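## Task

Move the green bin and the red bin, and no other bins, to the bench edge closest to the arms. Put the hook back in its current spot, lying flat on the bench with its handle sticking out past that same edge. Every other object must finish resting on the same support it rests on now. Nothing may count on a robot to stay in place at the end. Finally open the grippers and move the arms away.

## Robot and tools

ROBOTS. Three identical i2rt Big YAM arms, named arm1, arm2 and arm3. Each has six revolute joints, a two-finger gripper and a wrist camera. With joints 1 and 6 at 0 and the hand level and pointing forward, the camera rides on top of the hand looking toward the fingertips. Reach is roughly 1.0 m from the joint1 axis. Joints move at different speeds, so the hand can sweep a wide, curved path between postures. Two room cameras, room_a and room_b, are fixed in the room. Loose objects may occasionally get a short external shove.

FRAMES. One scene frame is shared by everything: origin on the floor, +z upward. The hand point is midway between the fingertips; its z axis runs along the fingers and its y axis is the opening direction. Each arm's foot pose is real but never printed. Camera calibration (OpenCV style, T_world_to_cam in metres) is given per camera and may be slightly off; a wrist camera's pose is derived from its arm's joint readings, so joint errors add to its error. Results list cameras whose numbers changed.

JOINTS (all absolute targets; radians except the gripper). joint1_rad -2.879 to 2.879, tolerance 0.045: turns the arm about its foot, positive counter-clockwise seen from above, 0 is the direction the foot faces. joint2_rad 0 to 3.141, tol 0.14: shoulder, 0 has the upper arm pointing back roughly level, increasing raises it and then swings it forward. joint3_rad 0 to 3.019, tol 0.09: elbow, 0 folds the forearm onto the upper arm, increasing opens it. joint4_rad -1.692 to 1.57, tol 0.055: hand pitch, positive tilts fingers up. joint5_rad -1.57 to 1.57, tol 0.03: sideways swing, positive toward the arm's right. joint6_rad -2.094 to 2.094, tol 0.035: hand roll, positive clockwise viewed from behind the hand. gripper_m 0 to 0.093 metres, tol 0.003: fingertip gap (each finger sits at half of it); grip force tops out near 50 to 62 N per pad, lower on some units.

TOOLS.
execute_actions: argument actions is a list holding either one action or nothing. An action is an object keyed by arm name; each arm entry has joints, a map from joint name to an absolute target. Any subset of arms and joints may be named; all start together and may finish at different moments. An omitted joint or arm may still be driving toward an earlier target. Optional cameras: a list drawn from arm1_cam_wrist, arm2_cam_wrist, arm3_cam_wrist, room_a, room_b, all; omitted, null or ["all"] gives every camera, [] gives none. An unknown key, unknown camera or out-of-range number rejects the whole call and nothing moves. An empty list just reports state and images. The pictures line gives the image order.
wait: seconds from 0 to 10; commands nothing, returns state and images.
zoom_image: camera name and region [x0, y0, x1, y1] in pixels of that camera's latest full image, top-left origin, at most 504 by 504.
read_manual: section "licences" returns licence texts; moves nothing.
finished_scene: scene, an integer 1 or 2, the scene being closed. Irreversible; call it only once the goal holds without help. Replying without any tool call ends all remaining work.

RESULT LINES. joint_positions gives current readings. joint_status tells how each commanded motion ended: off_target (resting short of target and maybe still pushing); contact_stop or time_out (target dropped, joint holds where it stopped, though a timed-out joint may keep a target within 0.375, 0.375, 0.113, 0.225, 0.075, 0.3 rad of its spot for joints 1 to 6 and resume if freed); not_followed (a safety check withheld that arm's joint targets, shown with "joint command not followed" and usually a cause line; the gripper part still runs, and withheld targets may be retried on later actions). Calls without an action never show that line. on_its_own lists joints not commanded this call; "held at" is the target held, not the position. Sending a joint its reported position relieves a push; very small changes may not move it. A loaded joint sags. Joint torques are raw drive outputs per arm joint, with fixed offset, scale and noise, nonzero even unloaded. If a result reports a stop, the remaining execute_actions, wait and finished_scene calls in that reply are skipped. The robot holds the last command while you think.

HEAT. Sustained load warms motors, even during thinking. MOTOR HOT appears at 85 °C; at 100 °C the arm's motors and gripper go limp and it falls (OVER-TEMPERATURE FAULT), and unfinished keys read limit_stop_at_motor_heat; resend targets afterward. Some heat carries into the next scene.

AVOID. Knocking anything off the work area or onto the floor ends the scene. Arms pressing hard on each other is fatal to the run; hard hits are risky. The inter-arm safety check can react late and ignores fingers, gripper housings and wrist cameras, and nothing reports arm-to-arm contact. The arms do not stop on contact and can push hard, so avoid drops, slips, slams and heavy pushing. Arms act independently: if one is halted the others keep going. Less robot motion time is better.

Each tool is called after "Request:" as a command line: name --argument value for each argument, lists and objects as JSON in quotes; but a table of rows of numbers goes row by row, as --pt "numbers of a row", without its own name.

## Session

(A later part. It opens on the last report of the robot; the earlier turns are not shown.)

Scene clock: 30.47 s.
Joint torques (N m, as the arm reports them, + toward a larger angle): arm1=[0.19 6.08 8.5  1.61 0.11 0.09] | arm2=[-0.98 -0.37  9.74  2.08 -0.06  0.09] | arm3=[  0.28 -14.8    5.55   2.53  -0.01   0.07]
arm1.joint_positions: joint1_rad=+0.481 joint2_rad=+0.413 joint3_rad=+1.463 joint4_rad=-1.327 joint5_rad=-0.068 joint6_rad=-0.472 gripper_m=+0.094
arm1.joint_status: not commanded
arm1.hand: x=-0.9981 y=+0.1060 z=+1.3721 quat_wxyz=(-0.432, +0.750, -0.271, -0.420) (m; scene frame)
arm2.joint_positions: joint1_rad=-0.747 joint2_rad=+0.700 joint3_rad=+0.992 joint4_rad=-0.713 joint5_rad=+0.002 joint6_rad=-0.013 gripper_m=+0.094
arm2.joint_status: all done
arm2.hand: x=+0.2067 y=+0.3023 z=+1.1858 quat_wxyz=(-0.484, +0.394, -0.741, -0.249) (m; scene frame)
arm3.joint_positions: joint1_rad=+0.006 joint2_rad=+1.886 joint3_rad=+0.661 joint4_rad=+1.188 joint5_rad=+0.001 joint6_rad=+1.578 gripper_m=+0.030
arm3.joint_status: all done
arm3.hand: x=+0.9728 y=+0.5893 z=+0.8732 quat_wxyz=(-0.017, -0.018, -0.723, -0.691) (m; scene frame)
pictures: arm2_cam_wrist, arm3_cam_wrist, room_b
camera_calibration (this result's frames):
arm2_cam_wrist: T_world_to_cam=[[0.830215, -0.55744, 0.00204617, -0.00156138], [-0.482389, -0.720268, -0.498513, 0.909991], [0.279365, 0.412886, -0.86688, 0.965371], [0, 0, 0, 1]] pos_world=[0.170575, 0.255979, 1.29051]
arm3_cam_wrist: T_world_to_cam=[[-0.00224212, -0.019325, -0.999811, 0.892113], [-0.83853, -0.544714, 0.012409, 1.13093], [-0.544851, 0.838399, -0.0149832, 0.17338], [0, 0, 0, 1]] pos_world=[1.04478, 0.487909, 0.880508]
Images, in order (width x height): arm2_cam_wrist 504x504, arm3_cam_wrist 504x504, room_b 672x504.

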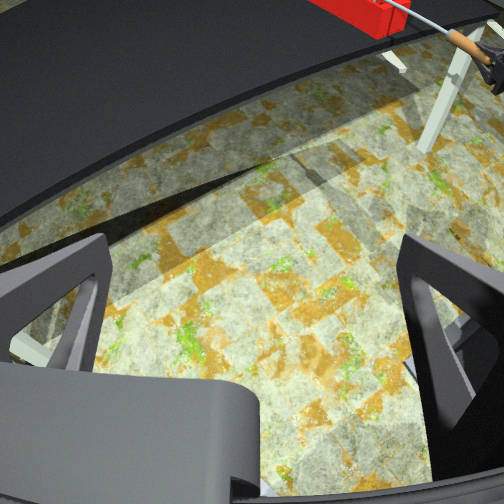

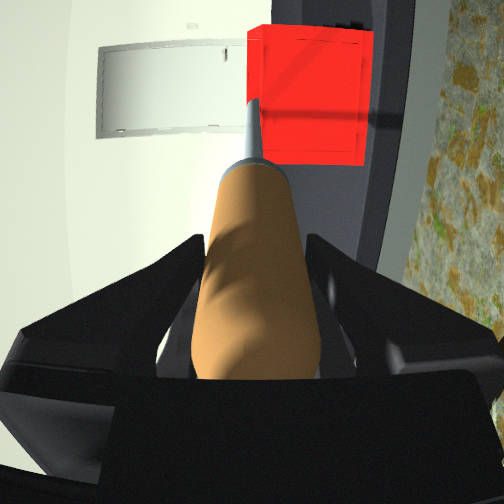

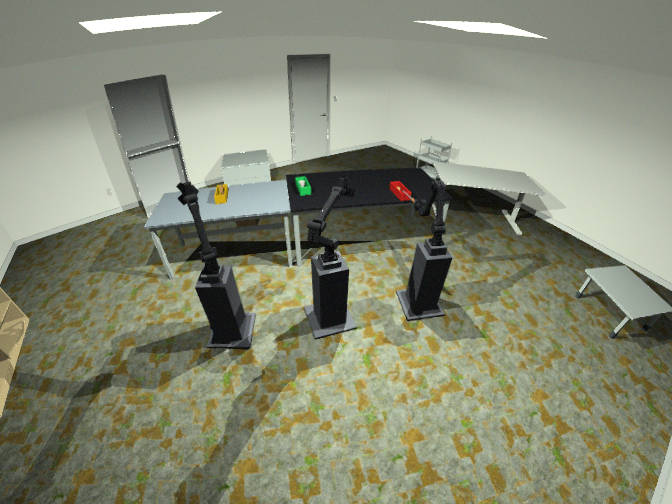

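Request:
execute_actions --actions '[{"arm3":{"joints":{"joint2_rad":1.81,"joint3_rad":0.59,"joint4_rad":1.265}}}]' --cameras '["arm3_cam_wrist","arm2_cam_wrist"]'

Scene clock: 31.37 s.
Joint torques (N m, as the arm reports them, + toward a larger angle): arm1=[0.18 6.1  8.49 1.61 0.11 0.09] | arm2=[-0.94 -0.35  9.76  2.09 -0.05  0.1 ] | arm3=[  0.66 -14.82   5.44   2.76  -0.01   0.11]
arm1.joint_positions: joint1_rad=+0.481 joint2_rad=+0.413 joint3_rad=+1.463 joint4_rad=-1.327 joint5_rad=-0.068 joint6_rad=-0.472 gripper_m=+0.094
arm1.joint_status: not commanded
arm1.hand: x=-0.9981 y=+0.1060 z=+1.3721 quat_wxyz=(-0.432, +0.750, -0.271, -0.420) (m; scene frame)
arm2.joint_positions: joint1_rad=-0.747 joint2_rad=+0.700 joint3_rad=+0.992 joint4_rad=-0.713 joint5_rad=+0.002 joint6_rad=-0.013 gripper_m=+0.094
arm2.joint_status: not commanded
arm2.hand: x=+0.2067 y=+0.3023 z=+1.1858 quat_wxyz=(-0.484, +0.394, -0.741, -0.249) (m; scene frame)
arm3.joint_positions: joint1_rad=+0.006 joint2_rad=+1.846 joint3_rad=+0.578 joint4_rad=+1.228 joint5_rad=+0.001 joint6_rad=+1.578 gripper_m=+0.030
arm3.joint_status: all done
arm3.hand: x=+0.9714 y=+0.5599 z=+0.8742 quat_wxyz=(-0.016, -0.018, -0.724, -0.689) (m; scene frame)
pictures: arm2_cam_wrist, arm3_cam_wrist
camera_calibration (this result's frames):
arm2_cam_wrist: T_world_to_cam=[[0.830215, -0.55744, 0.00204617, -0.00156138], [-0.482389, -0.720268, -0.498513, 0.909991], [0.279365, 0.412886, -0.86688, 0.965371], [0, 0, 0, 1]] pos_world=[0.170575, 0.255979, 1.29051]
arm3_cam_wrist: T_world_to_cam=[[-0.00242585, -0.0231343, -0.999729, 0.894779], [-0.838541, -0.544642, 0.014638, 1.11177], [-0.544833, 0.838349, -0.0180778, 0.199929], [0, 0, 0, 1]] pos_world=[1.04336, 0.458607, 0.881877]
Images, in order (width x height): arm2_cam_wrist 504x504, arm3_cam_wrist 504x504.

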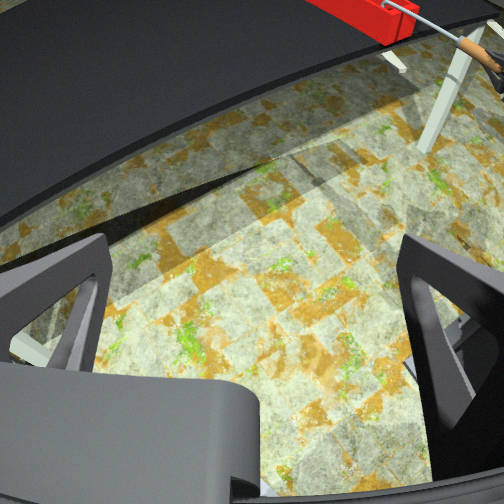

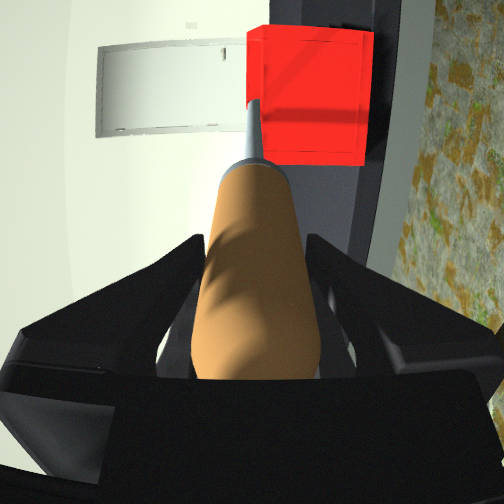

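Request:
execute_actions --actions '[{"arm3":{"joints":{"joint3_rad":0.71,"joint4_rad":1.17}},"arm2":{"joints":{"joint1_rad":0.2}}}]' --cameras '[]'

Request:
execute_actions --actions '[{"arm3":{"joints":{"joint2_rad":1.5,"joint3_rad":0.8,"joint4_rad":0.75}}}]' --cameras '["arm3_cam_wrist"]'

Request:
execute_actions --actions '[{"arm3":{"joints":{"joint1_rad":0.75,"joint5_rad":0.69,"joint2_rad":1.9,"joint3_rad":1.88,"joint4_rad":0.08}}}]' --cameras '["room_b"]'

Request:
execute_actions --actions '[{"arm3":{"joints":{"joint2_rad":2.40,"joint4_rad":0.62}}}]' --cameras '["arm3_cam_wrist","room_b"]'

Scene clock: 33.73 s.
Joint torques (N m, as the arm reports them, + toward a larger angle): arm1=[0.19 6.1  8.49 1.61 0.11 0.09] | arm2=[-0.44 -0.43  9.74  2.06 -0.03  0.09] | arm3=[ -0.58 -16.52   8.65   2.33  -0.01   0.08]
arm1.joint_positions: joint1_rad=+0.481 joint2_rad=+0.413 joint3_rad=+1.463 joint4_rad=-1.327 joint5_rad=-0.068 joint6_rad=-0.472 gripper_m=+0.094
arm1.joint_status: not commanded
arm1.hand: x=-0.9981 y=+0.1060 z=+1.3721 quat_wxyz=(-0.432, +0.750, -0.271, -0.420) (m; scene frame)
arm2.joint_positions: joint1_rad=+0.197 joint2_rad=+0.700 joint3_rad=+0.992 joint4_rad=-0.713 joint5_rad=+0.001 joint6_rad=-0.013 gripper_m=+0.094
arm2.joint_status: all done
arm2.hand: x=-0.1238 y=+0.3472 z=+1.1855 quat_wxyz=(-0.318, +0.688, -0.480, -0.441) (m; scene frame)
arm3.joint_positions: joint1_rad=+0.006 joint2_rad=+1.846 joint3_rad=+0.672 joint4_rad=+1.147 joint5_rad=+0.001 joint6_rad=+1.578 gripper_m=+0.030
arm3.joint_status: all done
arm3.hand: x=+0.9729 y=+0.5941 z=+0.8896 quat_wxyz=(-0.017, -0.018, -0.719, -0.694) (m; scene frame)
pictures: none
No camera images: the call's "cameras" was empty. Leave "cameras" out to get every camera's image.

Scene clock: 34.93 s.
Joint torques (N m, as the arm reports them, + toward a larger angle): arm1=[0.17 6.09 8.5  1.62 0.11 0.09] | arm2=[-0.51 -0.42  9.74  2.09 -0.04  0.09] | arm3=[  0.42 -11.9   12.18   2.42  -0.04   0.12]
arm1.joint_positions: joint1_rad=+0.481 joint2_rad=+0.413 joint3_rad=+1.463 joint4_rad=-1.327 joint5_rad=-0.068 joint6_rad=-0.472 gripper_m=+0.094
arm1.joint_status: not commanded
arm1.hand: x=-0.9981 y=+0.1060 z=+1.3721 quat_wxyz=(-0.432, +0.750, -0.271, -0.420) (m; scene frame)
arm2.joint_positions: joint1_rad=+0.197 joint2_rad=+0.700 joint3_rad=+0.992 joint4_rad=-0.713 joint5_rad=+0.001 joint6_rad=-0.013 gripper_m=+0.094
arm2.joint_status: not commanded
arm2.hand: x=-0.1238 y=+0.3472 z=+1.1855 quat_wxyz=(-0.318, +0.688, -0.480, -0.441) (m; scene frame)
arm3.joint_positions: joint1_rad=+0.006 joint2_rad=+1.504 joint3_rad=+0.758 joint4_rad=+0.725 joint5_rad=+0.001 joint6_rad=+1.578 gripper_m=+0.030
arm3.joint_status: all done
arm3.hand: x=+0.9725 y=+0.6023 z=+1.0204 quat_wxyz=(-0.017, -0.018, -0.718, -0.696) (m; scene frame)
pictures: arm3_cam_wrist
camera_calibration (this result's frames):
arm3_cam_wrist: T_world_to_cam=[[-0.00150805, -0.00408526, -0.999991, 1.02983], [-0.838483, -0.544917, 0.00349064, 1.1451], [-0.544926, 0.83848, -0.00260366, 0.151894], [0, 0, 0, 1]] pos_world=[1.04447, 0.500832, 1.02622]
Images, in order (width x height): arm3_cam_wrist 504x504.

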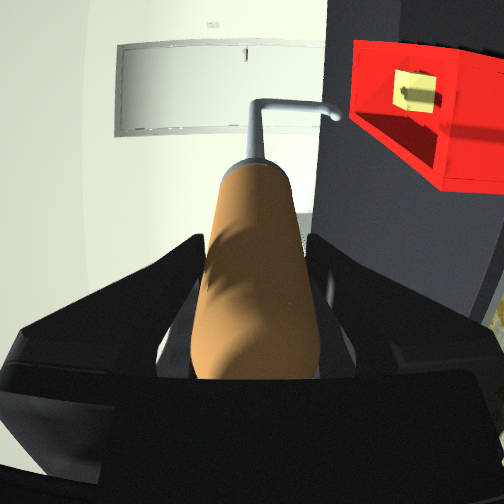

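Scene clock: 36.87 s.
Joint torques (N m, as the arm reports them, + toward a larger angle): arm1=[0.2  6.08 8.5  1.61 0.11 0.09] | arm2=[-0.36 -0.43  9.71  2.09 -0.04  0.09] | arm3=[  1.4  -21.7   15.45   2.01   0.09   0.03]
arm1.joint_positions: joint1_rad=+0.481 joint2_rad=+0.413 joint3_rad=+1.463 joint4_rad=-1.327 joint5_rad=-0.068 joint6_rad=-0.472 gripper_m=+0.094
arm1.joint_status: not commanded
arm1.hand: x=-0.9981 y=+0.1060 z=+1.3721 quat_wxyz=(-0.432, +0.750, -0.271, -0.420) (m; scene frame)
arm2.joint_positions: joint1_rad=+0.197 joint2_rad=+0.700 joint3_rad=+0.992 joint4_rad=-0.713 joint5_rad=+0.001 joint6_rad=-0.013 gripper_m=+0.094
arm2.joint_status: not commanded
arm2.hand: x=-0.1238 y=+0.3472 z=+1.1855 quat_wxyz=(-0.318, +0.688, -0.480, -0.441) (m; scene frame)
arm3.joint_positions: joint1_rad=+0.742 joint2_rad=+1.920 joint3_rad=+1.829 joint4_rad=+0.062 joint5_rad=+0.689 joint6_rad=+1.588 gripper_m=+0.030
arm3.joint_status: all done
arm3.hand: x=+0.5178 y=+0.7032 z=+1.1907 quat_wxyz=(-0.003, +0.002, -0.718, -0.696) (m; scene frame)
pictures: room_b
Images, in order (width x height): room_b 672x504.

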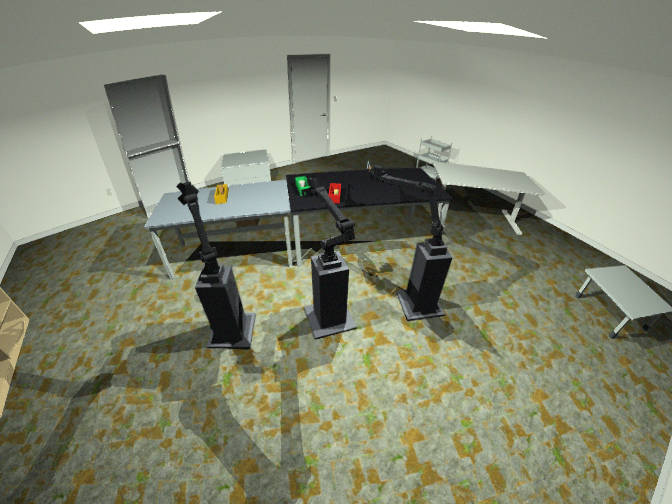

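Scene clock: 38.33 s.
Joint torques (N m, as the arm reports them, + toward a larger angle): arm1=[0.21 6.11 8.5  1.62 0.11 0.09] | arm2=[-0.41 -0.52  9.74  2.08 -0.03  0.1 ] | arm3=[  0.7  -27.98  12.52   2.23  -0.05  -0.01]
arm1.joint_positions: joint1_rad=+0.481 joint2_rad=+0.413 joint3_rad=+1.463 joint4_rad=-1.327 joint5_rad=-0.068 joint6_rad=-0.472 gripper_m=+0.094
arm1.joint_status: not commanded
arm1.hand: x=-0.9981 y=+0.1060 z=+1.3721 quat_wxyz=(-0.432, +0.750, -0.271, -0.420) (m; scene frame)
arm2.joint_positions: joint1_rad=+0.197 joint2_rad=+0.700 joint3_rad=+0.992 joint4_rad=-0.713 joint5_rad=+0.001 joint6_rad=-0.013 gripper_m=+0.094
arm2.joint_status: not commanded
arm2.hand: x=-0.1238 y=+0.3472 z=+1.1855 quat_wxyz=(-0.318, +0.688, -0.480, -0.441) (m; scene frame)
arm3.joint_positions: joint1_rad=+0.745 joint2_rad=+2.453 joint3_rad=+1.839 joint4_rad=+0.603 joint5_rad=+0.691 joint6_rad=+1.586 gripper_m=+0.030
arm3.joint_status: all done
arm3.hand: x=+0.4706 y=+0.7560 z=+0.8642 quat_wxyz=(+0.001, -0.001, -0.713, -0.701) (m; scene frame)
pictures: arm3_cam_wrist, room_b
camera_calibration (this result's frames):
arm3_cam_wrist: T_world_to_cam=[[-0.00275771, 0.00874846, -0.999958, 0.864357], [-0.810648, -0.585527, -0.00288705, 0.831723], [-0.585528, 0.810606, 0.00870663, -0.220475], [0, 0, 0, 1]] pos_world=[0.547524, 0.658153, 0.868642]
Images, in order (width x height): arm3_cam_wrist 504x504, room_b 672x504.

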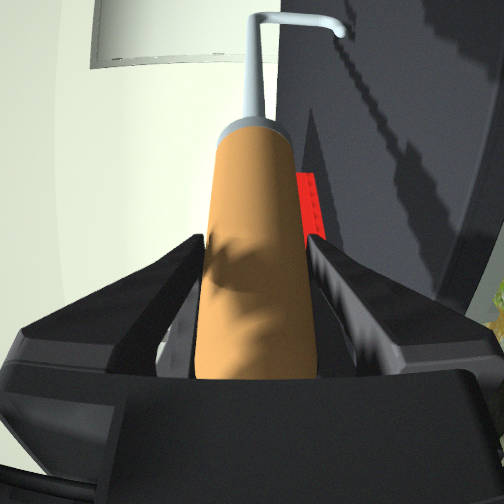

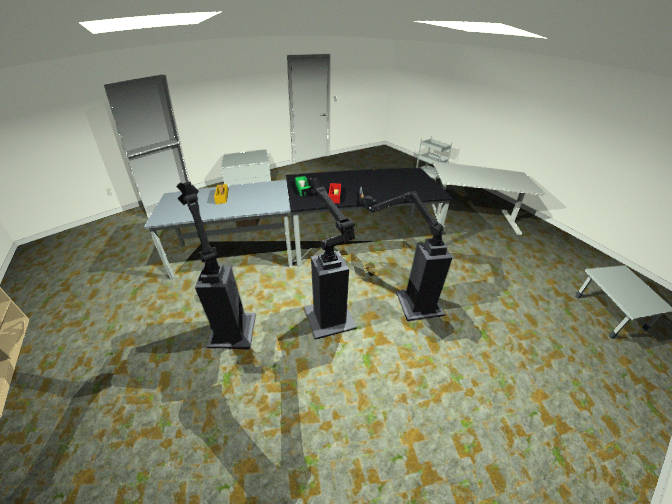

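Request:
execute_actions --actions '[{"arm3":{"joints":{"joint5_rad":0.57,"joint2_rad":2.46,"joint4_rad":0.66,"joint6_rad":0.8}},"arm2":{"joints":{"joint1_rad":-0.2,"joint4_rad":-0.5}}}]' --cameras '[]'

Request:
execute_actions --actions '[{"arm3":{"joints":{"joint2_rad":2.52,"joint4_rad":0.70,"joint6_rad":0.0}}}]' --cameras '["arm3_cam_wrist","arm2_cam_wrist"]'

Scene clock: 40.67 s.
Joint torques (N m, as the arm reports them, + toward a larger angle): arm1=[0.18 6.09 8.5  1.61 0.11 0.09] | arm2=[-0.88 -0.48  9.81  2.44 -0.04  0.09] | arm3=[  1.33 -23.54  12.59   3.23   0.02  -0.1 ]
arm1.joint_positions: joint1_rad=+0.481 joint2_rad=+0.413 joint3_rad=+1.463 joint4_rad=-1.327 joint5_rad=-0.068 joint6_rad=-0.472 gripper_m=+0.094
arm1.joint_status: not commanded
arm1.hand: x=-0.9981 y=+0.1060 z=+1.3721 quat_wxyz=(-0.432, +0.750, -0.271, -0.420) (m; scene frame)
arm2.joint_positions: joint1_rad=-0.197 joint2_rad=+0.700 joint3_rad=+0.992 joint4_rad=-0.521 joint5_rad=+0.001 joint6_rad=-0.013 gripper_m=+0.094
arm2.joint_status: all done
arm2.hand: x=+0.0193 y=+0.3823 z=+1.2304 quat_wxyz=(-0.455, +0.542, -0.565, -0.424) (m; scene frame)
arm3.joint_positions: joint1_rad=+0.746 joint2_rad=+2.453 joint3_rad=+1.839 joint4_rad=+0.615 joint5_rad=+0.570 joint6_rad=+0.820 gripper_m=+0.030
arm3.joint_status: all done
arm3.hand: x=+0.4496 y=+0.7546 z=+0.8667 quat_wxyz=(-0.219, +0.301, -0.643, -0.669) (m; scene frame)
pictures: none
No camera images: the call's "cameras" was empty. Leave "cameras" out to get every camera's image.

Scene clock: 42.40 s.
Joint torques (N m, as the arm reports them, + toward a larger angle): arm1=[0.17 6.1  8.5  1.61 0.11 0.09] | arm2=[-0.81 -0.45  9.77  2.44 -0.04  0.09] | arm3=[  1.1  -25.26  12.52   2.83   0.    -0.07]
arm1.joint_positions: joint1_rad=+0.481 joint2_rad=+0.413 joint3_rad=+1.463 joint4_rad=-1.327 joint5_rad=-0.068 joint6_rad=-0.472 gripper_m=+0.094
arm1.joint_status: not commanded
arm1.hand: x=-0.9981 y=+0.1060 z=+1.3721 quat_wxyz=(-0.432, +0.750, -0.271, -0.420) (m; scene frame)
arm2.joint_positions: joint1_rad=-0.197 joint2_rad=+0.700 joint3_rad=+0.992 joint4_rad=-0.521 joint5_rad=+0.001 joint6_rad=-0.013 gripper_m=+0.094
arm2.joint_status: not commanded
arm2.hand: x=+0.0193 y=+0.3823 z=+1.2304 quat_wxyz=(-0.455, +0.542, -0.565, -0.424) (m; scene frame)
arm3.joint_positions: joint1_rad=+0.746 joint2_rad=+2.523 joint3_rad=+1.839 joint4_rad=+0.661 joint5_rad=+0.569 joint6_rad=+0.014 gripper_m=+0.030
arm3.joint_status: all done
arm3.hand: x=+0.4523 y=+0.7511 z=+0.8159 quat_wxyz=(-0.462, +0.538, -0.474, -0.521) (m; scene frame)
pictures: arm2_cam_wrist, arm3_cam_wrist
camera_calibration (this result's frames):
arm2_cam_wrist: T_world_to_cam=[[0.999122, -0.0416223, 0.00467067, -0.00517046], [-0.0284058, -0.755337, -0.65472, 1.0963], [0.0307789, 0.654013, -0.755857, 0.799396], [0, 0, 0, 1]] pos_world=[0.0117026, 0.305044, 1.32202]
arm3_cam_wrist: T_world_to_cam=[[0.988953, 0.148211, 0.0024508, -0.555032], [0.0921752, -0.601932, -0.79321, 1.06268], [-0.116087, 0.784673, -0.608943, 0.0842753], [0, 0, 0, 1]] pos_world=[0.460731, 0.655791, 0.895604]
Images, in order (width x height): arm2_cam_wrist 504x504, arm3_cam_wrist 504x504.

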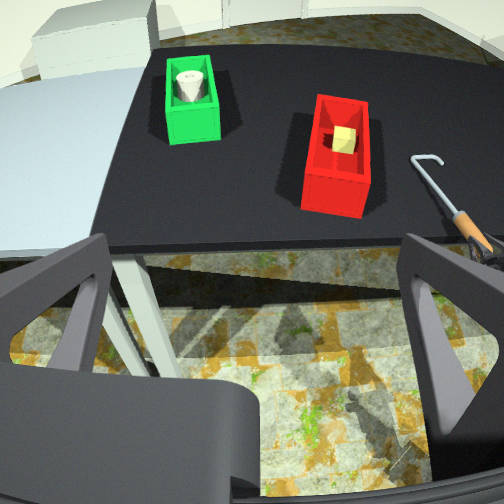

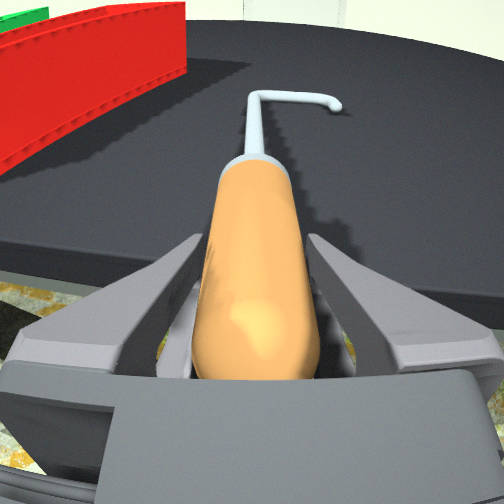

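Request:
execute_actions --actions '[{"arm3":{"joints":{"joint5_rad":0.70}}}]' --cameras '[]'

Request:
execute_actions --actions '[{"arm3":{"joints":{"joint2_rad":2.575,"joint3_rad":1.90,"joint4_rad":0.73}}}]' --cameras '["arm3_cam_wrist"]'

Scene clock: 43.37 s.
Joint torques (N m, as the arm reports them, + toward a larger angle): arm1=[0.16 6.07 8.5  1.62 0.11 0.09] | arm2=[-0.93 -0.45  9.81  2.45 -0.03  0.09] | arm3=[  1.   -25.11  12.34   2.86   0.16  -0.01]
arm1.joint_positions: joint1_rad=+0.481 joint2_rad=+0.413 joint3_rad=+1.463 joint4_rad=-1.327 joint5_rad=-0.068 joint6_rad=-0.472 gripper_m=+0.094
arm1.joint_status: not commanded
arm1.hand: x=-0.9981 y=+0.1060 z=+1.3721 quat_wxyz=(-0.432, +0.750, -0.271, -0.420) (m; scene frame)
arm2.joint_positions: joint1_rad=-0.197 joint2_rad=+0.700 joint3_rad=+0.992 joint4_rad=-0.521 joint5_rad=+0.001 joint6_rad=-0.013 gripper_m=+0.094
arm2.joint_status: not commanded
arm2.hand: x=+0.0193 y=+0.3823 z=+1.2304 quat_wxyz=(-0.455, +0.542, -0.565, -0.424) (m; scene frame)
arm3.joint_positions: joint1_rad=+0.746 joint2_rad=+2.523 joint3_rad=+1.839 joint4_rad=+0.661 joint5_rad=+0.697 joint6_rad=+0.013 gripper_m=+0.030
arm3.joint_status: all done
arm3.hand: x=+0.4736 y=+0.7521 z=+0.8164 quat_wxyz=(-0.496, +0.507, -0.506, -0.490) (m; scene frame)
pictures: none
No camera images: the call's "cameras" was empty. Leave "cameras" out to get every camera's image.

Scene clock: 44.27 s.
Joint torques (N m, as the arm reports them, + toward a larger angle): arm1=[0.21 6.09 8.5  1.61 0.11 0.09] | arm2=[-0.96 -0.38  9.77  2.44 -0.04  0.09] | arm3=[  0.63 -22.15  13.1    2.47   0.07   0.03]
arm1.joint_positions: joint1_rad=+0.481 joint2_rad=+0.413 joint3_rad=+1.463 joint4_rad=-1.327 joint5_rad=-0.068 joint6_rad=-0.472 gripper_m=+0.094
arm1.joint_status: not commanded
arm1.hand: x=-0.9981 y=+0.1060 z=+1.3721 quat_wxyz=(-0.432, +0.750, -0.271, -0.420) (m; scene frame)
arm2.joint_positions: joint1_rad=-0.197 joint2_rad=+0.700 joint3_rad=+0.992 joint4_rad=-0.521 joint5_rad=+0.001 joint6_rad=-0.013 gripper_m=+0.094
arm2.joint_status: not commanded
arm2.hand: x=+0.0193 y=+0.3823 z=+1.2304 quat_wxyz=(-0.455, +0.542, -0.565, -0.424) (m; scene frame)
arm3.joint_positions: joint1_rad=+0.746 joint2_rad=+2.548 joint3_rad=+1.848 joint4_rad=+0.702 joint5_rad=+0.698 joint6_rad=+0.007 gripper_m=+0.030
arm3.joint_status: all done
arm3.hand: x=+0.4737 y=+0.7521 z=+0.8082 quat_wxyz=(-0.499, +0.500, -0.504, -0.497) (m; scene frame)
pictures: arm3_cam_wrist
camera_calibration (this result's frames):
arm3_cam_wrist: T_world_to_cam=[[0.999775, 0.0210843, -0.00252268, -0.481862], [0.010431, -0.591113, -0.806522, 1.0965], [-0.0184961, 0.806313, -0.591199, 0.00447968], [0, 0, 0, 1]] pos_world=[0.470398, 0.654703, 0.885784]
Images, in order (width x height): arm3_cam_wrist 504x504.

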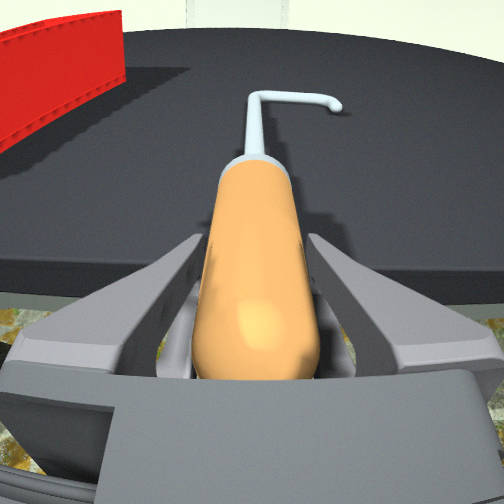

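Request:
execute_actions --actions '[{"arm3":{"joints":{"joint2_rad":2.60}}}]' --cameras '[]'

Request:
execute_actions --actions '[{"arm3":{"joints":{"gripper_m":0.09}}}]' --cameras '["arm3_cam_wrist"]'

Request:
execute_actions --actions '[{"arm3":{"joints":{"joint2_rad":2.2}},"arm2":{"joints":{"joint3_rad":1.92,"joint2_rad":1.3,"joint4_rad":0.5,"joint5_rad":-0.685}}}]' --cameras '[]'

Request:
execute_actions --actions '[{"arm3":{"joints":{"joint1_rad":-0.1,"joint2_rad":1.2,"joint3_rad":1.2,"joint4_rad":0}}}]' --cameras '[]'

Request:
execute_actions --actions '[{"arm2":{"joints":{"joint1_rad":-0.83,"joint2_rad":2.1}}}]' --cameras '[]'

Request:
execute_actions --actions '[{"arm2":{"joints":{"joint2_rad":2.46,"joint4_rad":0.6}}}]' --cameras '["arm2_cam_wrist","room_b"]'

Scene clock: 45.60 s.
Joint torques (N m, as the arm reports them, + toward a larger angle): arm1=[0.16 6.07 8.5  1.61 0.11 0.09] | arm2=[-0.88 -0.53  9.79  2.45 -0.04  0.09] | arm3=[  1.55 -20.86  12.74   2.25   0.06   0.07]
arm1.joint_positions: joint1_rad=+0.481 joint2_rad=+0.413 joint3_rad=+1.463 joint4_rad=-1.327 joint5_rad=-0.068 joint6_rad=-0.472 gripper_m=+0.094
arm1.joint_status: not commanded
arm1.hand: x=-0.9981 y=+0.1060 z=+1.3721 quat_wxyz=(-0.432, +0.750, -0.271, -0.420) (m; scene frame)
arm2.joint_positions: joint1_rad=-0.197 joint2_rad=+0.700 joint3_rad=+0.992 joint4_rad=-0.521 joint5_rad=+0.001 joint6_rad=-0.013 gripper_m=+0.094
arm2.joint_status: not commanded
arm2.hand: x=+0.0193 y=+0.3823 z=+1.2304 quat_wxyz=(-0.455, +0.542, -0.565, -0.424) (m; scene frame)
arm3.joint_positions: joint1_rad=+0.746 joint2_rad=+2.561 joint3_rad=+1.852 joint4_rad=+0.709 joint5_rad=+0.698 joint6_rad=+0.003 gripper_m=+0.030
arm3.joint_status: all done
arm3.hand: x=+0.4738 y=+0.7519 z=+0.8004 quat_wxyz=(-0.500, +0.502, -0.503, -0.496) (m; scene frame)
pictures: none
No camera images: the call's "cameras" was empty. Leave "cameras" out to get every camera's image.

Scene clock: 46.30 s.
Joint torques (N m, as the arm reports them, + toward a larger angle): arm1=[0.22 6.1  8.5  1.62 0.11 0.09] | arm2=[-0.91 -0.47  9.78  2.43 -0.05  0.09] | arm3=[  0.66 -21.89  11.69   1.84   0.1    0.03]
arm1.joint_positions: joint1_rad=+0.481 joint2_rad=+0.413 joint3_rad=+1.463 joint4_rad=-1.327 joint5_rad=-0.068 joint6_rad=-0.472 gripper_m=+0.094
arm1.joint_status: not commanded
arm1.hand: x=-0.9981 y=+0.1060 z=+1.3721 quat_wxyz=(-0.432, +0.750, -0.271, -0.420) (m; scene frame)
arm2.joint_positions: joint1_rad=-0.197 joint2_rad=+0.700 joint3_rad=+0.992 joint4_rad=-0.521 joint5_rad=+0.001 joint6_rad=-0.013 gripper_m=+0.094
arm2.joint_status: not commanded
arm2.hand: x=+0.0193 y=+0.3823 z=+1.2304 quat_wxyz=(-0.455, +0.542, -0.565, -0.424) (m; scene frame)
arm3.joint_positions: joint1_rad=+0.746 joint2_rad=+2.561 joint3_rad=+1.865 joint4_rad=+0.717 joint5_rad=+0.698 joint6_rad=+0.003 gripper_m=+0.090
arm3.joint_status: all done
arm3.hand: x=+0.4718 y=+0.7544 z=+0.8085 quat_wxyz=(-0.500, +0.494, -0.502, -0.503) (m; scene frame)
pictures: arm3_cam_wrist
camera_calibration (this result's frames):
arm3_cam_wrist: T_world_to_cam=[[0.999725, 0.0211514, -0.0100976, -0.473874], [0.00403489, -0.579703, -0.814818, 1.09922], [-0.0230881, 0.814553, -0.579629, -0.0106994], [0, 0, 0, 1]] pos_world=[0.469062, 0.65596, 0.884679]
Images, in order (width x height): arm3_cam_wrist 504x504.

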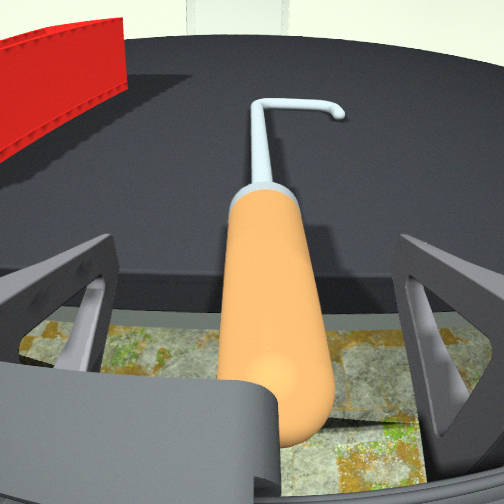

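Scene clock: 48.30 s.
Joint torques (N m, as the arm reports them, + toward a larger angle): arm1=[0.2  6.09 8.51 1.61 0.11 0.09] | arm2=[-0.88 -5.41  9.05  0.43  0.25  0.15] | arm3=[  0.91 -20.01  10.59   1.1   -0.17   0.02]
arm1.joint_positions: joint1_rad=+0.481 joint2_rad=+0.413 joint3_rad=+1.463 joint4_rad=-1.327 joint5_rad=-0.068 joint6_rad=-0.472 gripper_m=+0.094
arm1.joint_status: not commanded
arm1.hand: x=-0.9981 y=+0.1060 z=+1.3721 quat_wxyz=(-0.432, +0.750, -0.271, -0.420) (m; scene frame)
arm2.joint_positions: joint1_rad=-0.197 joint2_rad=+1.303 joint3_rad=+1.895 joint4_rad=+0.495 joint5_rad=-0.681 joint6_rad=-0.012 gripper_m=+0.094
arm2.joint_status: all done
arm2.hand: x=-0.0883 y=+0.4071 z=+1.6605 quat_wxyz=(-0.614, +0.390, +0.062, -0.683) (m; scene frame)
arm3.joint_positions: joint1_rad=+0.746 joint2_rad=+2.162 joint3_rad=+1.896 joint4_rad=+0.734 joint5_rad=+0.698 joint6_rad=+0.003 gripper_m=+0.090
arm3.joint_status: all done
arm3.hand: x=+0.4907 y=+0.7323 z=+1.1675 quat_wxyz=(-0.501, +0.325, -0.475, -0.646) (m; scene frame)
pictures: none
No camera images: the call's "cameras" was empty. Leave "cameras" out to get every camera's image.

Scene clock: 50.07 s.
Joint torques (N m, as the arm reports them, + toward a larger angle): arm1=[0.19 6.11 8.5  1.61 0.11 0.09] | arm2=[-0.86 -5.63  9.11  0.44  0.25  0.15] | arm3=[ 0.24 -7.86 11.28  1.28 -0.15  0.02]
arm1.joint_positions: joint1_rad=+0.481 joint2_rad=+0.413 joint3_rad=+1.463 joint4_rad=-1.327 joint5_rad=-0.068 joint6_rad=-0.472 gripper_m=+0.094
arm1.joint_status: not commanded
arm1.hand: x=-0.9981 y=+0.1060 z=+1.3721 quat_wxyz=(-0.432, +0.750, -0.271, -0.420) (m; scene frame)
arm2.joint_positions: joint1_rad=-0.197 joint2_rad=+1.303 joint3_rad=+1.895 joint4_rad=+0.495 joint5_rad=-0.681 joint6_rad=-0.012 gripper_m=+0.094
arm2.joint_status: not commanded
arm2.hand: x=-0.0883 y=+0.4071 z=+1.6605 quat_wxyz=(-0.614, +0.390, +0.062, -0.683) (m; scene frame)
arm3.joint_positions: joint1_rad=-0.097 joint2_rad=+1.179 joint3_rad=+1.199 joint4_rad=+0.008 joint5_rad=+0.703 joint6_rad=+0.003 gripper_m=+0.090
arm3.joint_status: all done
arm3.hand: x=+1.1315 y=+0.5189 z=+1.2939 quat_wxyz=(-0.667, +0.242, -0.657, -0.254) (m; scene frame)
pictures: none
No camera images: the call's "cameras" was empty. Leave "cameras" out to get every camera's image.

Scene clock: 52.07 s.
Joint torques (N m, as the arm reports them, + toward a larger angle): arm1=[0.2  6.07 8.49 1.61 0.11 0.09] | arm2=[ -1.2  -17.52  11.91   1.73   0.07   0.1 ] | arm3=[-0.34 -7.79 11.1   1.31 -0.18  0.06]
arm1.joint_positions: joint1_rad=+0.481 joint2_rad=+0.413 joint3_rad=+1.463 joint4_rad=-1.327 joint5_rad=-0.068 joint6_rad=-0.472 gripper_m=+0.094
arm1.joint_status: not commanded
arm1.hand: x=-0.9981 y=+0.1060 z=+1.3721 quat_wxyz=(-0.432, +0.750, -0.271, -0.420) (m; scene frame)
arm2.joint_positions: joint1_rad=-0.824 joint2_rad=+2.098 joint3_rad=+1.883 joint4_rad=+0.489 joint5_rad=-0.683 joint6_rad=-0.012 gripper_m=+0.094
arm2.joint_status: all done
arm2.hand: x=+0.4457 y=+0.7248 z=+1.1491 quat_wxyz=(-0.595, +0.488, -0.395, -0.502) (m; scene frame)
arm3.joint_positions: joint1_rad=-0.097 joint2_rad=+1.179 joint3_rad=+1.199 joint4_rad=+0.008 joint5_rad=+0.703 joint6_rad=+0.003 gripper_m=+0.090
arm3.joint_status: not commanded
arm3.hand: x=+1.1315 y=+0.5189 z=+1.2939 quat_wxyz=(-0.667, +0.242, -0.657, -0.254) (m; scene frame)
pictures: none
No camera images: the call's "cameras" was empty. Leave "cameras" out to get every camera's image.

Scene clock: 53.70 s.
Joint torques (N m, as the arm reports them, + toward a larger angle): arm1=[0.17 6.12 8.49 1.61 0.11 0.09] | arm2=[ -1.28 -19.87  10.75   1.82  -0.04   0.08] | arm3=[ 0.32 -7.05 11.26  1.57 -0.15  0.08]
arm1.joint_positions: joint1_rad=+0.481 joint2_rad=+0.413 joint3_rad=+1.463 joint4_rad=-1.327 joint5_rad=-0.068 joint6_rad=-0.472 gripper_m=+0.094
arm1.joint_status: not commanded
arm1.hand: x=-0.9981 y=+0.1060 z=+1.3721 quat_wxyz=(-0.432, +0.750, -0.271, -0.420) (m; scene frame)
arm2.joint_positions: joint1_rad=-0.824 joint2_rad=+2.464 joint3_rad=+1.884 joint4_rad=+0.591 joint5_rad=-0.683 joint6_rad=-0.012 gripper_m=+0.094
arm2.joint_status: all done
arm2.hand: x=+0.4728 y=+0.7581 z=+0.8584 quat_wxyz=(-0.507, +0.503, -0.492, -0.498) (m; scene frame)
arm3.joint_positions: joint1_rad=-0.097 joint2_rad=+1.179 joint3_rad=+1.199 joint4_rad=+0.008 joint5_rad=+0.703 joint6_rad=+0.003 gripper_m=+0.090
arm3.joint_status: not commanded
arm3.hand: x=+1.1315 y=+0.5189 z=+1.2939 quat_wxyz=(-0.667, +0.242, -0.657, -0.254) (m; scene frame)
pictures: arm2_cam_wrist, room_b
camera_calibration (this result's frames):
arm2_cam_wrist: T_world_to_cam=[[0.999792, 0.0150643, 0.0137567, -0.491985], [0.0199484, -0.580746, -0.813841, 1.13085], [-0.00427083, 0.813946, -0.580925, 0.00360622], [0, 0, 0, 1]] pos_world=[0.46934, 0.661215, 0.929198]
Images, in order (width x height): arm2_cam_wrist 504x504, room_b 672x504.

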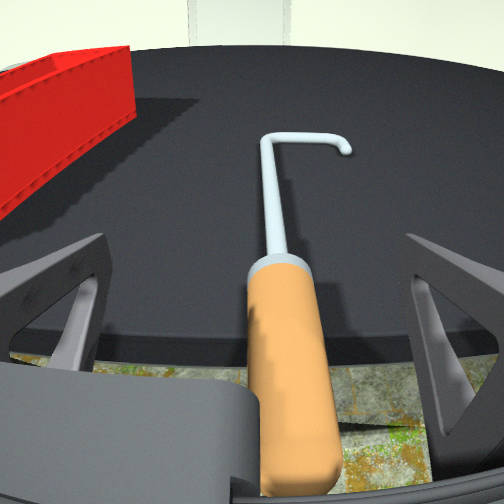

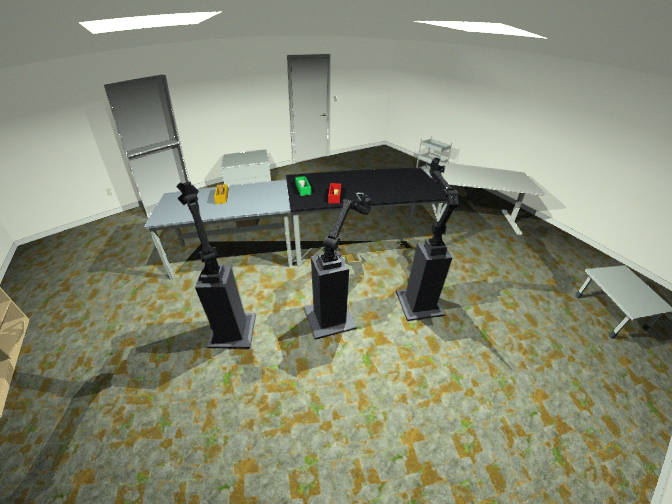

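Request:
execute_actions --actions '[{"arm2":{"joints":{"joint1_rad":-0.86,"joint5_rad":-0.735,"joint2_rad":2.54,"joint4_rad":0.67}}}]' --cameras '["arm2_cam_wrist"]'

Scene clock: 54.83 s.
Joint torques (N m, as the arm reports them, + toward a larger angle): arm1=[0.21 6.08 8.5  1.61 0.11 0.09] | arm2=[ -0.69 -20.74  10.17   2.13  -0.19   0.08] | arm3=[-0.16 -8.18 11.33  1.12 -0.18  0.07]
arm1.joint_positions: joint1_rad=+0.481 joint2_rad=+0.413 joint3_rad=+1.463 joint4_rad=-1.327 joint5_rad=-0.068 joint6_rad=-0.472 gripper_m=+0.094
arm1.joint_status: not commanded
arm1.hand: x=-0.9981 y=+0.1060 z=+1.3721 quat_wxyz=(-0.432, +0.750, -0.271, -0.420) (m; scene frame)
arm2.joint_positions: joint1_rad=-0.863 joint2_rad=+2.561 joint3_rad=+1.885 joint4_rad=+0.652 joint5_rad=-0.731 joint6_rad=-0.012 gripper_m=+0.094
arm2.joint_status: all done
arm2.hand: x=+0.4903 y=+0.7354 z=+0.7889 quat_wxyz=(-0.493, +0.506, -0.502, -0.499) (m; scene frame)
arm3.joint_positions: joint1_rad=-0.097 joint2_rad=+1.179 joint3_rad=+1.199 joint4_rad=+0.008 joint5_rad=+0.703 joint6_rad=+0.003 gripper_m=+0.090
arm3.joint_status: not commanded
arm3.hand: x=+1.1315 y=+0.5189 z=+1.2939 quat_wxyz=(-0.667, +0.242, -0.657, -0.254) (m; scene frame)
pictures: arm2_cam_wrist
camera_calibration (this result's frames):
arm2_cam_wrist: T_world_to_cam=[[0.999686, 0.0235266, -0.00860494, -0.496772], [0.00726938, -0.601161, -0.799095, 1.07034], [-0.0239729, 0.798781, -0.601144, 0.0186139], [0, 0, 0, 1]] pos_world=[0.489281, 0.640266, 0.862218]
Images, in order (width x height): arm2_cam_wrist 504x504.

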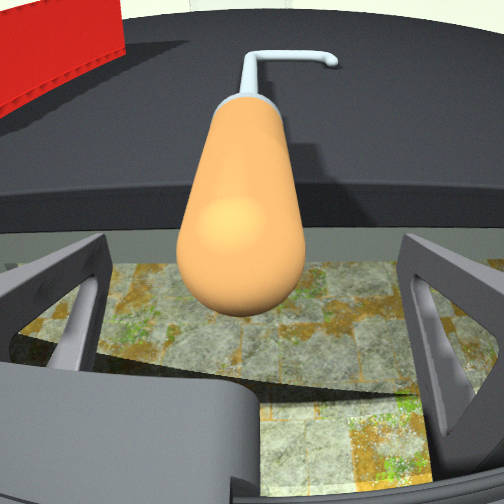

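Request:
execute_actions --actions '[{"arm2":{"joints":{"joint1_rad":-0.838,"joint3_rad":1.97,"joint4_rad":0.63,"joint5_rad":-0.72}}}]' --cameras '["arm2_cam_wrist"]'

Scene clock: 55.90 s.
Joint torques (N m, as the arm reports them, + toward a larger angle): arm1=[0.19 6.08 8.51 1.62 0.11 0.09] | arm2=[ -0.5  -20.93  10.79   1.25   0.18   0.08] | arm3=[ 0.7  -7.9  11.18  1.42 -0.16  0.03]
arm1.joint_positions: joint1_rad=+0.481 joint2_rad=+0.413 joint3_rad=+1.463 joint4_rad=-1.327 joint5_rad=-0.068 joint6_rad=-0.472 gripper_m=+0.094
arm1.joint_status: not commanded
arm1.hand: x=-0.9981 y=+0.1060 z=+1.3721 quat_wxyz=(-0.432, +0.750, -0.271, -0.420) (m; scene frame)
arm2.joint_positions: joint1_rad=-0.839 joint2_rad=+2.559 joint3_rad=+1.930 joint4_rad=+0.636 joint5_rad=-0.725 joint6_rad=-0.012 gripper_m=+0.094
arm2.joint_status: all done
arm2.hand: x=+0.4800 y=+0.7552 z=+0.8097 quat_wxyz=(-0.499, +0.510, -0.487, -0.504) (m; scene frame)
arm3.joint_positions: joint1_rad=-0.097 joint2_rad=+1.179 joint3_rad=+1.199 joint4_rad=+0.008 joint5_rad=+0.703 joint6_rad=+0.003 gripper_m=+0.090
arm3.joint_status: not commanded
arm3.hand: x=+1.1315 y=+0.5189 z=+1.2939 quat_wxyz=(-0.667, +0.242, -0.657, -0.254) (m; scene frame)
pictures: arm2_cam_wrist
camera_calibration (this result's frames):
arm2_cam_wrist: T_world_to_cam=[[0.999057, 0.0417888, 0.0118052, -0.516767], [0.0339576, -0.58239, -0.8122, 1.08258], [-0.0270656, 0.811835, -0.58326, -0.00782964], [0, 0, 0, 1]] pos_world=[0.479306, 0.658435, 0.880805]
Images, in order (width x height): arm2_cam_wrist 504x504.

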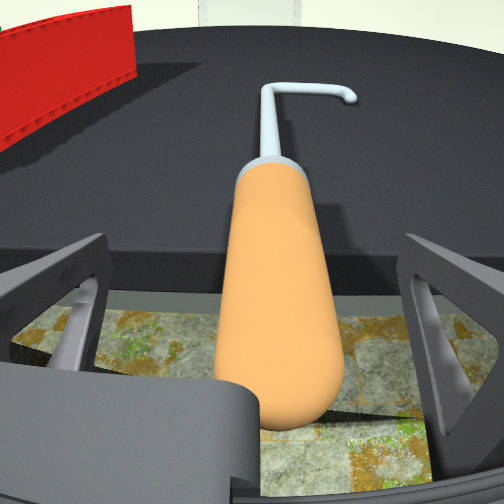

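Request:
execute_actions --actions '[{"arm2":{"joints":{"joint4_rad":0.60,"joint5_rad":-0.685}}}]' --cameras '[]'

Request:
execute_actions --actions '[{"arm2":{"joints":{"gripper_m":0}}}]' --cameras '["arm2_cam_wrist"]'

Request:
execute_actions --actions '[{"arm2":{"joints":{"joint2_rad":2.46,"joint4_rad":0.56,"joint6_rad":0.8}}}]' --cameras '[]'

Request:
execute_actions --actions '[{"arm2":{"joints":{"joint2_rad":2.41,"joint4_rad":0.52,"joint6_rad":1.59}}}]' --cameras '[]'

Request:
execute_actions --actions '[{"arm2":{"joints":{"joint2_rad":2.1,"joint4_rad":0.22}}}]' --cameras '["arm2_cam_wrist"]'

Scene clock: 57.10 s.
Joint torques (N m, as the arm reports them, + toward a larger angle): arm1=[0.2  6.11 8.5  1.62 0.11 0.09] | arm2=[ -0.82 -21.01  10.9    1.19   0.19   0.07] | arm3=[-0.16 -7.72 11.1   1.21 -0.22  0.09]
arm1.joint_positions: joint1_rad=+0.481 joint2_rad=+0.413 joint3_rad=+1.463 joint4_rad=-1.327 joint5_rad=-0.068 joint6_rad=-0.472 gripper_m=+0.094
arm1.joint_status: not commanded
arm1.hand: x=-0.9981 y=+0.1060 z=+1.3721 quat_wxyz=(-0.432, +0.750, -0.271, -0.420) (m; scene frame)
arm2.joint_positions: joint1_rad=-0.839 joint2_rad=+2.559 joint3_rad=+1.930 joint4_rad=+0.607 joint5_rad=-0.690 joint6_rad=-0.012 gripper_m=+0.094
arm2.joint_status: all done
arm2.hand: x=+0.4860 y=+0.7552 z=+0.8038 quat_wxyz=(-0.498, +0.502, -0.506, -0.495) (m; scene frame)
arm3.joint_positions: joint1_rad=-0.097 joint2_rad=+1.179 joint3_rad=+1.199 joint4_rad=+0.008 joint5_rad=+0.703 joint6_rad=+0.003 gripper_m=+0.090
arm3.joint_status: not commanded
arm3.hand: x=+1.1315 y=+0.5189 z=+1.2939 quat_wxyz=(-0.667, +0.242, -0.657, -0.254) (m; scene frame)
pictures: none
No camera images: the call's "cameras" was empty. Leave "cameras" out to get every camera's image.

Scene clock: 57.83 s.
Joint torques (N m, as the arm reports them, + toward a larger angle): arm1=[0.2  6.07 8.5  1.61 0.11 0.09] | arm2=[ -0.62 -20.88  10.95   1.15   0.15   0.08] | arm3=[ 0.7  -7.49 11.48  1.38 -0.11  0.03]
arm1.joint_positions: joint1_rad=+0.481 joint2_rad=+0.413 joint3_rad=+1.463 joint4_rad=-1.327 joint5_rad=-0.068 joint6_rad=-0.472 gripper_m=+0.094
arm1.joint_status: not commanded
arm1.hand: x=-0.9981 y=+0.1060 z=+1.3721 quat_wxyz=(-0.432, +0.750, -0.271, -0.420) (m; scene frame)
arm2.joint_positions: joint1_rad=-0.839 joint2_rad=+2.559 joint3_rad=+1.930 joint4_rad=+0.606 joint5_rad=-0.689 joint6_rad=-0.011 gripper_m=+0.031
arm2.joint_status: gripper_m off_target (ended at +0.031, target +0.000)
arm2.hand: x=+0.4862 y=+0.7552 z=+0.8036 quat_wxyz=(-0.497, +0.502, -0.506, -0.494) (m; scene frame)
arm3.joint_positions: joint1_rad=-0.097 joint2_rad=+1.179 joint3_rad=+1.199 joint4_rad=+0.008 joint5_rad=+0.703 joint6_rad=+0.003 gripper_m=+0.090
arm3.joint_status: not commanded
arm3.hand: x=+1.1315 y=+0.5189 z=+1.2939 quat_wxyz=(-0.667, +0.242, -0.657, -0.254) (m; scene frame)
pictures: arm2_cam_wrist
camera_calibration (this result's frames):
arm2_cam_wrist: T_world_to_cam=[[0.99995, 0.00598209, -0.00803712, -0.480273], [-0.00282308, -0.601453, -0.798903, 1.09901], [-0.00961307, 0.798886, -0.601406, 0.00462261], [0, 0, 0, 1]] pos_world=[0.483396, 0.660186, 0.876926]
Images, in order (width x height): arm2_cam_wrist 504x504.

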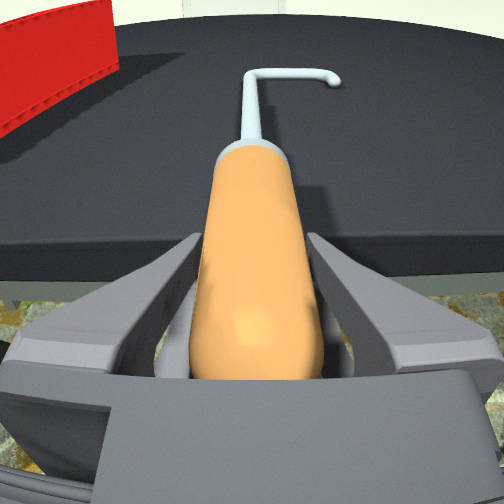

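Scene clock: 59.57 s.
Joint torques (N m, as the arm reports them, + toward a larger angle): arm1=[0.19 6.1  8.51 1.61 0.11 0.09] | arm2=[ -0.56 -22.47  11.22   1.85  -0.16   0.19] | arm3=[-0.35 -7.4  11.2   1.25 -0.19  0.06]
arm1.joint_positions: joint1_rad=+0.481 joint2_rad=+0.413 joint3_rad=+1.463 joint4_rad=-1.327 joint5_rad=-0.068 joint6_rad=-0.472 gripper_m=+0.094
arm1.joint_status: not commanded
arm1.hand: x=-0.9981 y=+0.1060 z=+1.3721 quat_wxyz=(-0.432, +0.750, -0.271, -0.420) (m; scene frame)
arm2.joint_positions: joint1_rad=-0.839 joint2_rad=+2.499 joint3_rad=+1.930 joint4_rad=+0.550 joint5_rad=-0.681 joint6_rad=+0.773 gripper_m=+0.031
arm2.joint_status: all done
arm2.hand: x=+0.4895 y=+0.7576 z=+0.8438 quat_wxyz=(-0.274, +0.268, -0.660, -0.647) (m; scene frame)
arm3.joint_positions: joint1_rad=-0.097 joint2_rad=+1.179 joint3_rad=+1.199 joint4_rad=+0.008 joint5_rad=+0.703 joint6_rad=+0.003 gripper_m=+0.090
arm3.joint_status: not commanded
arm3.hand: x=+1.1315 y=+0.5189 z=+1.2939 quat_wxyz=(-0.667, +0.242, -0.657, -0.254) (m; scene frame)
pictures: none
No camera images: the call's "cameras" was empty. Leave "cameras" out to get every camera's image.

Scene clock: 61.30 s.
Joint torques (N m, as the arm reports them, + toward a larger angle): arm1=[0.18 6.06 8.5  1.62 0.11 0.09] | arm2=[ -0.57 -23.16  11.38   2.01  -0.16   0.04] | arm3=[ 0.19 -7.26 11.19  1.17 -0.15  0.07]
arm1.joint_positions: joint1_rad=+0.481 joint2_rad=+0.413 joint3_rad=+1.463 joint4_rad=-1.327 joint5_rad=-0.068 joint6_rad=-0.472 gripper_m=+0.094
arm1.joint_status: not commanded
arm1.hand: x=-0.9981 y=+0.1060 z=+1.3721 quat_wxyz=(-0.432, +0.750, -0.271, -0.420) (m; scene frame)
arm2.joint_positions: joint1_rad=-0.839 joint2_rad=+2.459 joint3_rad=+1.930 joint4_rad=+0.507 joint5_rad=-0.681 joint6_rad=+1.572 gripper_m=+0.031
arm2.joint_status: all done
arm2.hand: x=+0.4905 y=+0.7578 z=+0.8696 quat_wxyz=(-0.001, -0.011, -0.713, -0.701) (m; scene frame)
arm3.joint_positions: joint1_rad=-0.097 joint2_rad=+1.179 joint3_rad=+1.199 joint4_rad=+0.008 joint5_rad=+0.703 joint6_rad=+0.003 gripper_m=+0.090
arm3.joint_status: not commanded
arm3.hand: x=+1.1315 y=+0.5189 z=+1.2939 quat_wxyz=(-0.667, +0.242, -0.657, -0.254) (m; scene frame)
pictures: none
No camera images: the call's "cameras" was empty. Leave "cameras" out to get every camera's image.

Scene clock: 63.03 s.
Joint torques (N m, as the arm reports them, + toward a larger angle): arm1=[0.18 6.1  8.5  1.61 0.1  0.09] | arm2=[ -0.64 -21.63  12.83   2.51  -0.1   -0.01] | arm3=[ 0.07 -7.49 11.1   1.21 -0.13  0.03]
arm1.joint_positions: joint1_rad=+0.481 joint2_rad=+0.413 joint3_rad=+1.463 joint4_rad=-1.327 joint5_rad=-0.068 joint6_rad=-0.472 gripper_m=+0.094
arm1.joint_status: not commanded
arm1.hand: x=-0.9981 y=+0.1060 z=+1.3721 quat_wxyz=(-0.432, +0.750, -0.271, -0.420) (m; scene frame)
arm2.joint_positions: joint1_rad=-0.839 joint2_rad=+2.160 joint3_rad=+1.924 joint4_rad=+0.195 joint5_rad=-0.683 joint6_rad=+1.577 gripper_m=+0.031
arm2.joint_status: all done
arm2.hand: x=+0.4718 y=+0.7359 z=+1.0602 quat_wxyz=(+0.006, -0.016, -0.718, -0.696) (m; scene frame)
arm3.joint_positions: joint1_rad=-0.097 joint2_rad=+1.179 joint3_rad=+1.199 joint4_rad=+0.008 joint5_rad=+0.703 joint6_rad=+0.003 gripper_m=+0.090
arm3.joint_status: not commanded
arm3.hand: x=+1.1315 y=+0.5189 z=+1.2939 quat_wxyz=(-0.667, +0.242, -0.657, -0.254) (m; scene frame)
pictures: arm2_cam_wrist
camera_calibration (this result's frames):
arm2_cam_wrist: T_world_to_cam=[[-0.0372827, -0.0167357, -0.999165, 1.09313], [-0.81617, -0.576418, 0.0401093, 0.768182], [-0.576608, 0.816984, 0.00783122, -0.217468], [0, 0, 0, 1]] pos_world=[0.542328, 0.638757, 1.06311]
Images, in order (width x height): arm2_cam_wrist 504x504.

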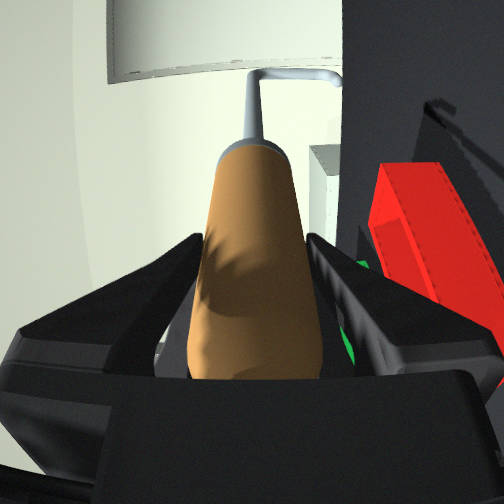

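Request:
execute_actions --actions '[{"arm2":{"joints":{"joint1_rad":-0.065,"joint5_rad":0}}}]' --cameras '[]'

Request:
execute_actions --actions '[{"arm2":{"joints":{"joint2_rad":2.30,"joint4_rad":0.41}}}]' --cameras '["arm2_cam_wrist","room_b"]'

Scene clock: 66.00 s.
Joint torques (N m, as the arm reports them, + toward a larger angle): arm1=[0.23 6.1  8.49 1.61 0.11 0.09] | arm2=[ -1.11 -22.27  12.92   2.63   0.06  -0.01] | arm3=[ 0.31 -8.67 11.19  1.31 -0.16  0.11]
arm1.joint_positions: joint1_rad=+0.481 joint2_rad=+0.413 joint3_rad=+1.463 joint4_rad=-1.327 joint5_rad=-0.068 joint6_rad=-0.472 gripper_m=+0.094
arm1.joint_status: not commanded
arm1.hand: x=-0.9981 y=+0.1060 z=+1.3721 quat_wxyz=(-0.432, +0.750, -0.271, -0.420) (m; scene frame)
arm2.joint_positions: joint1_rad=-0.060 joint2_rad=+2.160 joint3_rad=+1.924 joint4_rad=+0.194 joint5_rad=-0.001 joint6_rad=+1.577 gripper_m=+0.031
arm2.joint_status: all done
arm2.hand: x=-0.0762 y=+0.9045 z=+1.0581 quat_wxyz=(+0.030, +0.028, -0.721, -0.692) (m; scene frame)
arm3.joint_positions: joint1_rad=-0.097 joint2_rad=+1.179 joint3_rad=+1.199 joint4_rad=+0.008 joint5_rad=+0.703 joint6_rad=+0.003 gripper_m=+0.090
arm3.joint_status: not commanded
arm3.hand: x=+1.1315 y=+0.5189 z=+1.2939 quat_wxyz=(-0.667, +0.242, -0.657, -0.254) (m; scene frame)
pictures: none
No camera images: the call's "cameras" was empty. Leave "cameras" out to get every camera's image.

Scene clock: 67.37 s.
Joint torques (N m, as the arm reports them, + toward a larger angle): arm1=[0.16 6.08 8.5  1.6  0.1  0.09] | arm2=[ -0.87 -24.45  12.29   2.6    0.05  -0.04] | arm3=[-0.31 -7.79 11.22  1.16 -0.16  0.07]
arm1.joint_positions: joint1_rad=+0.481 joint2_rad=+0.413 joint3_rad=+1.463 joint4_rad=-1.327 joint5_rad=-0.068 joint6_rad=-0.472 gripper_m=+0.094
arm1.joint_status: not commanded
arm1.hand: x=-0.9981 y=+0.1060 z=+1.3721 quat_wxyz=(-0.432, +0.750, -0.271, -0.420) (m; scene frame)
arm2.joint_positions: joint1_rad=-0.060 joint2_rad=+2.374 joint3_rad=+1.923 joint4_rad=+0.384 joint5_rad=-0.001 joint6_rad=+1.579 gripper_m=+0.031
arm2.joint_status: all done
arm2.hand: x=-0.0777 y=+0.9294 z=+0.9119 quat_wxyz=(+0.030, +0.028, -0.730, -0.683) (m; scene frame)
arm3.joint_positions: joint1_rad=-0.097 joint2_rad=+1.179 joint3_rad=+1.199 joint4_rad=+0.008 joint5_rad=+0.703 joint6_rad=+0.003 gripper_m=+0.090
arm3.joint_status: not commanded
arm3.hand: x=+1.1315 y=+0.5189 z=+1.2939 quat_wxyz=(-0.667, +0.242, -0.657, -0.254) (m; scene frame)
pictures: arm2_cam_wrist, room_b
camera_calibration (this result's frames):
arm2_cam_wrist: T_world_to_cam=[[-0.00821759, -0.0531153, -0.998555, 0.9632], [-0.757708, -0.651312, 0.0408803, 0.510637], [-0.652542, 0.756949, -0.0348937, -0.602432], [0, 0, 0, 1]] pos_world=[0.00171695, 0.839755, 0.919912]
Images, in order (width x height): arm2_cam_wrist 504x504, room_b 672x504.

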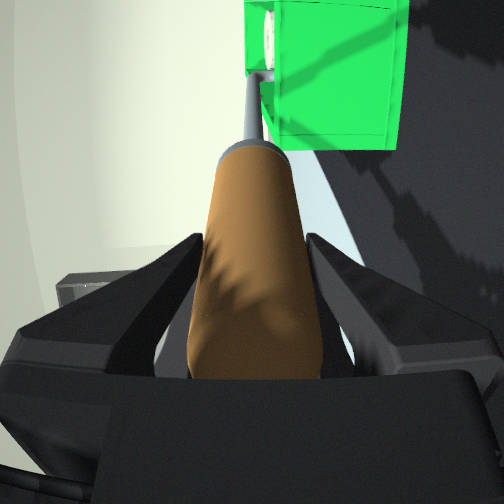

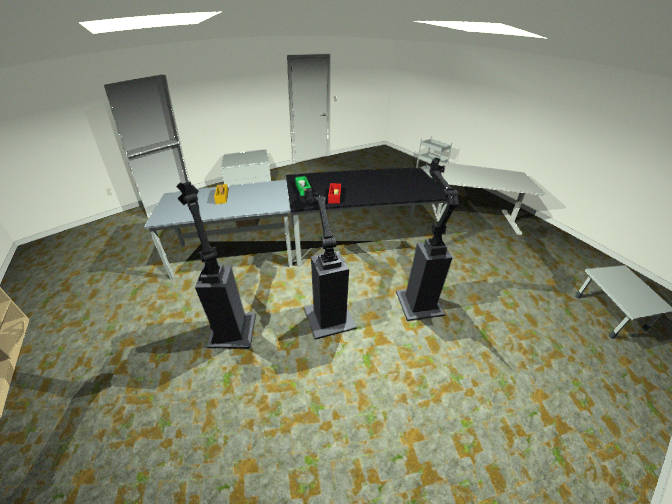

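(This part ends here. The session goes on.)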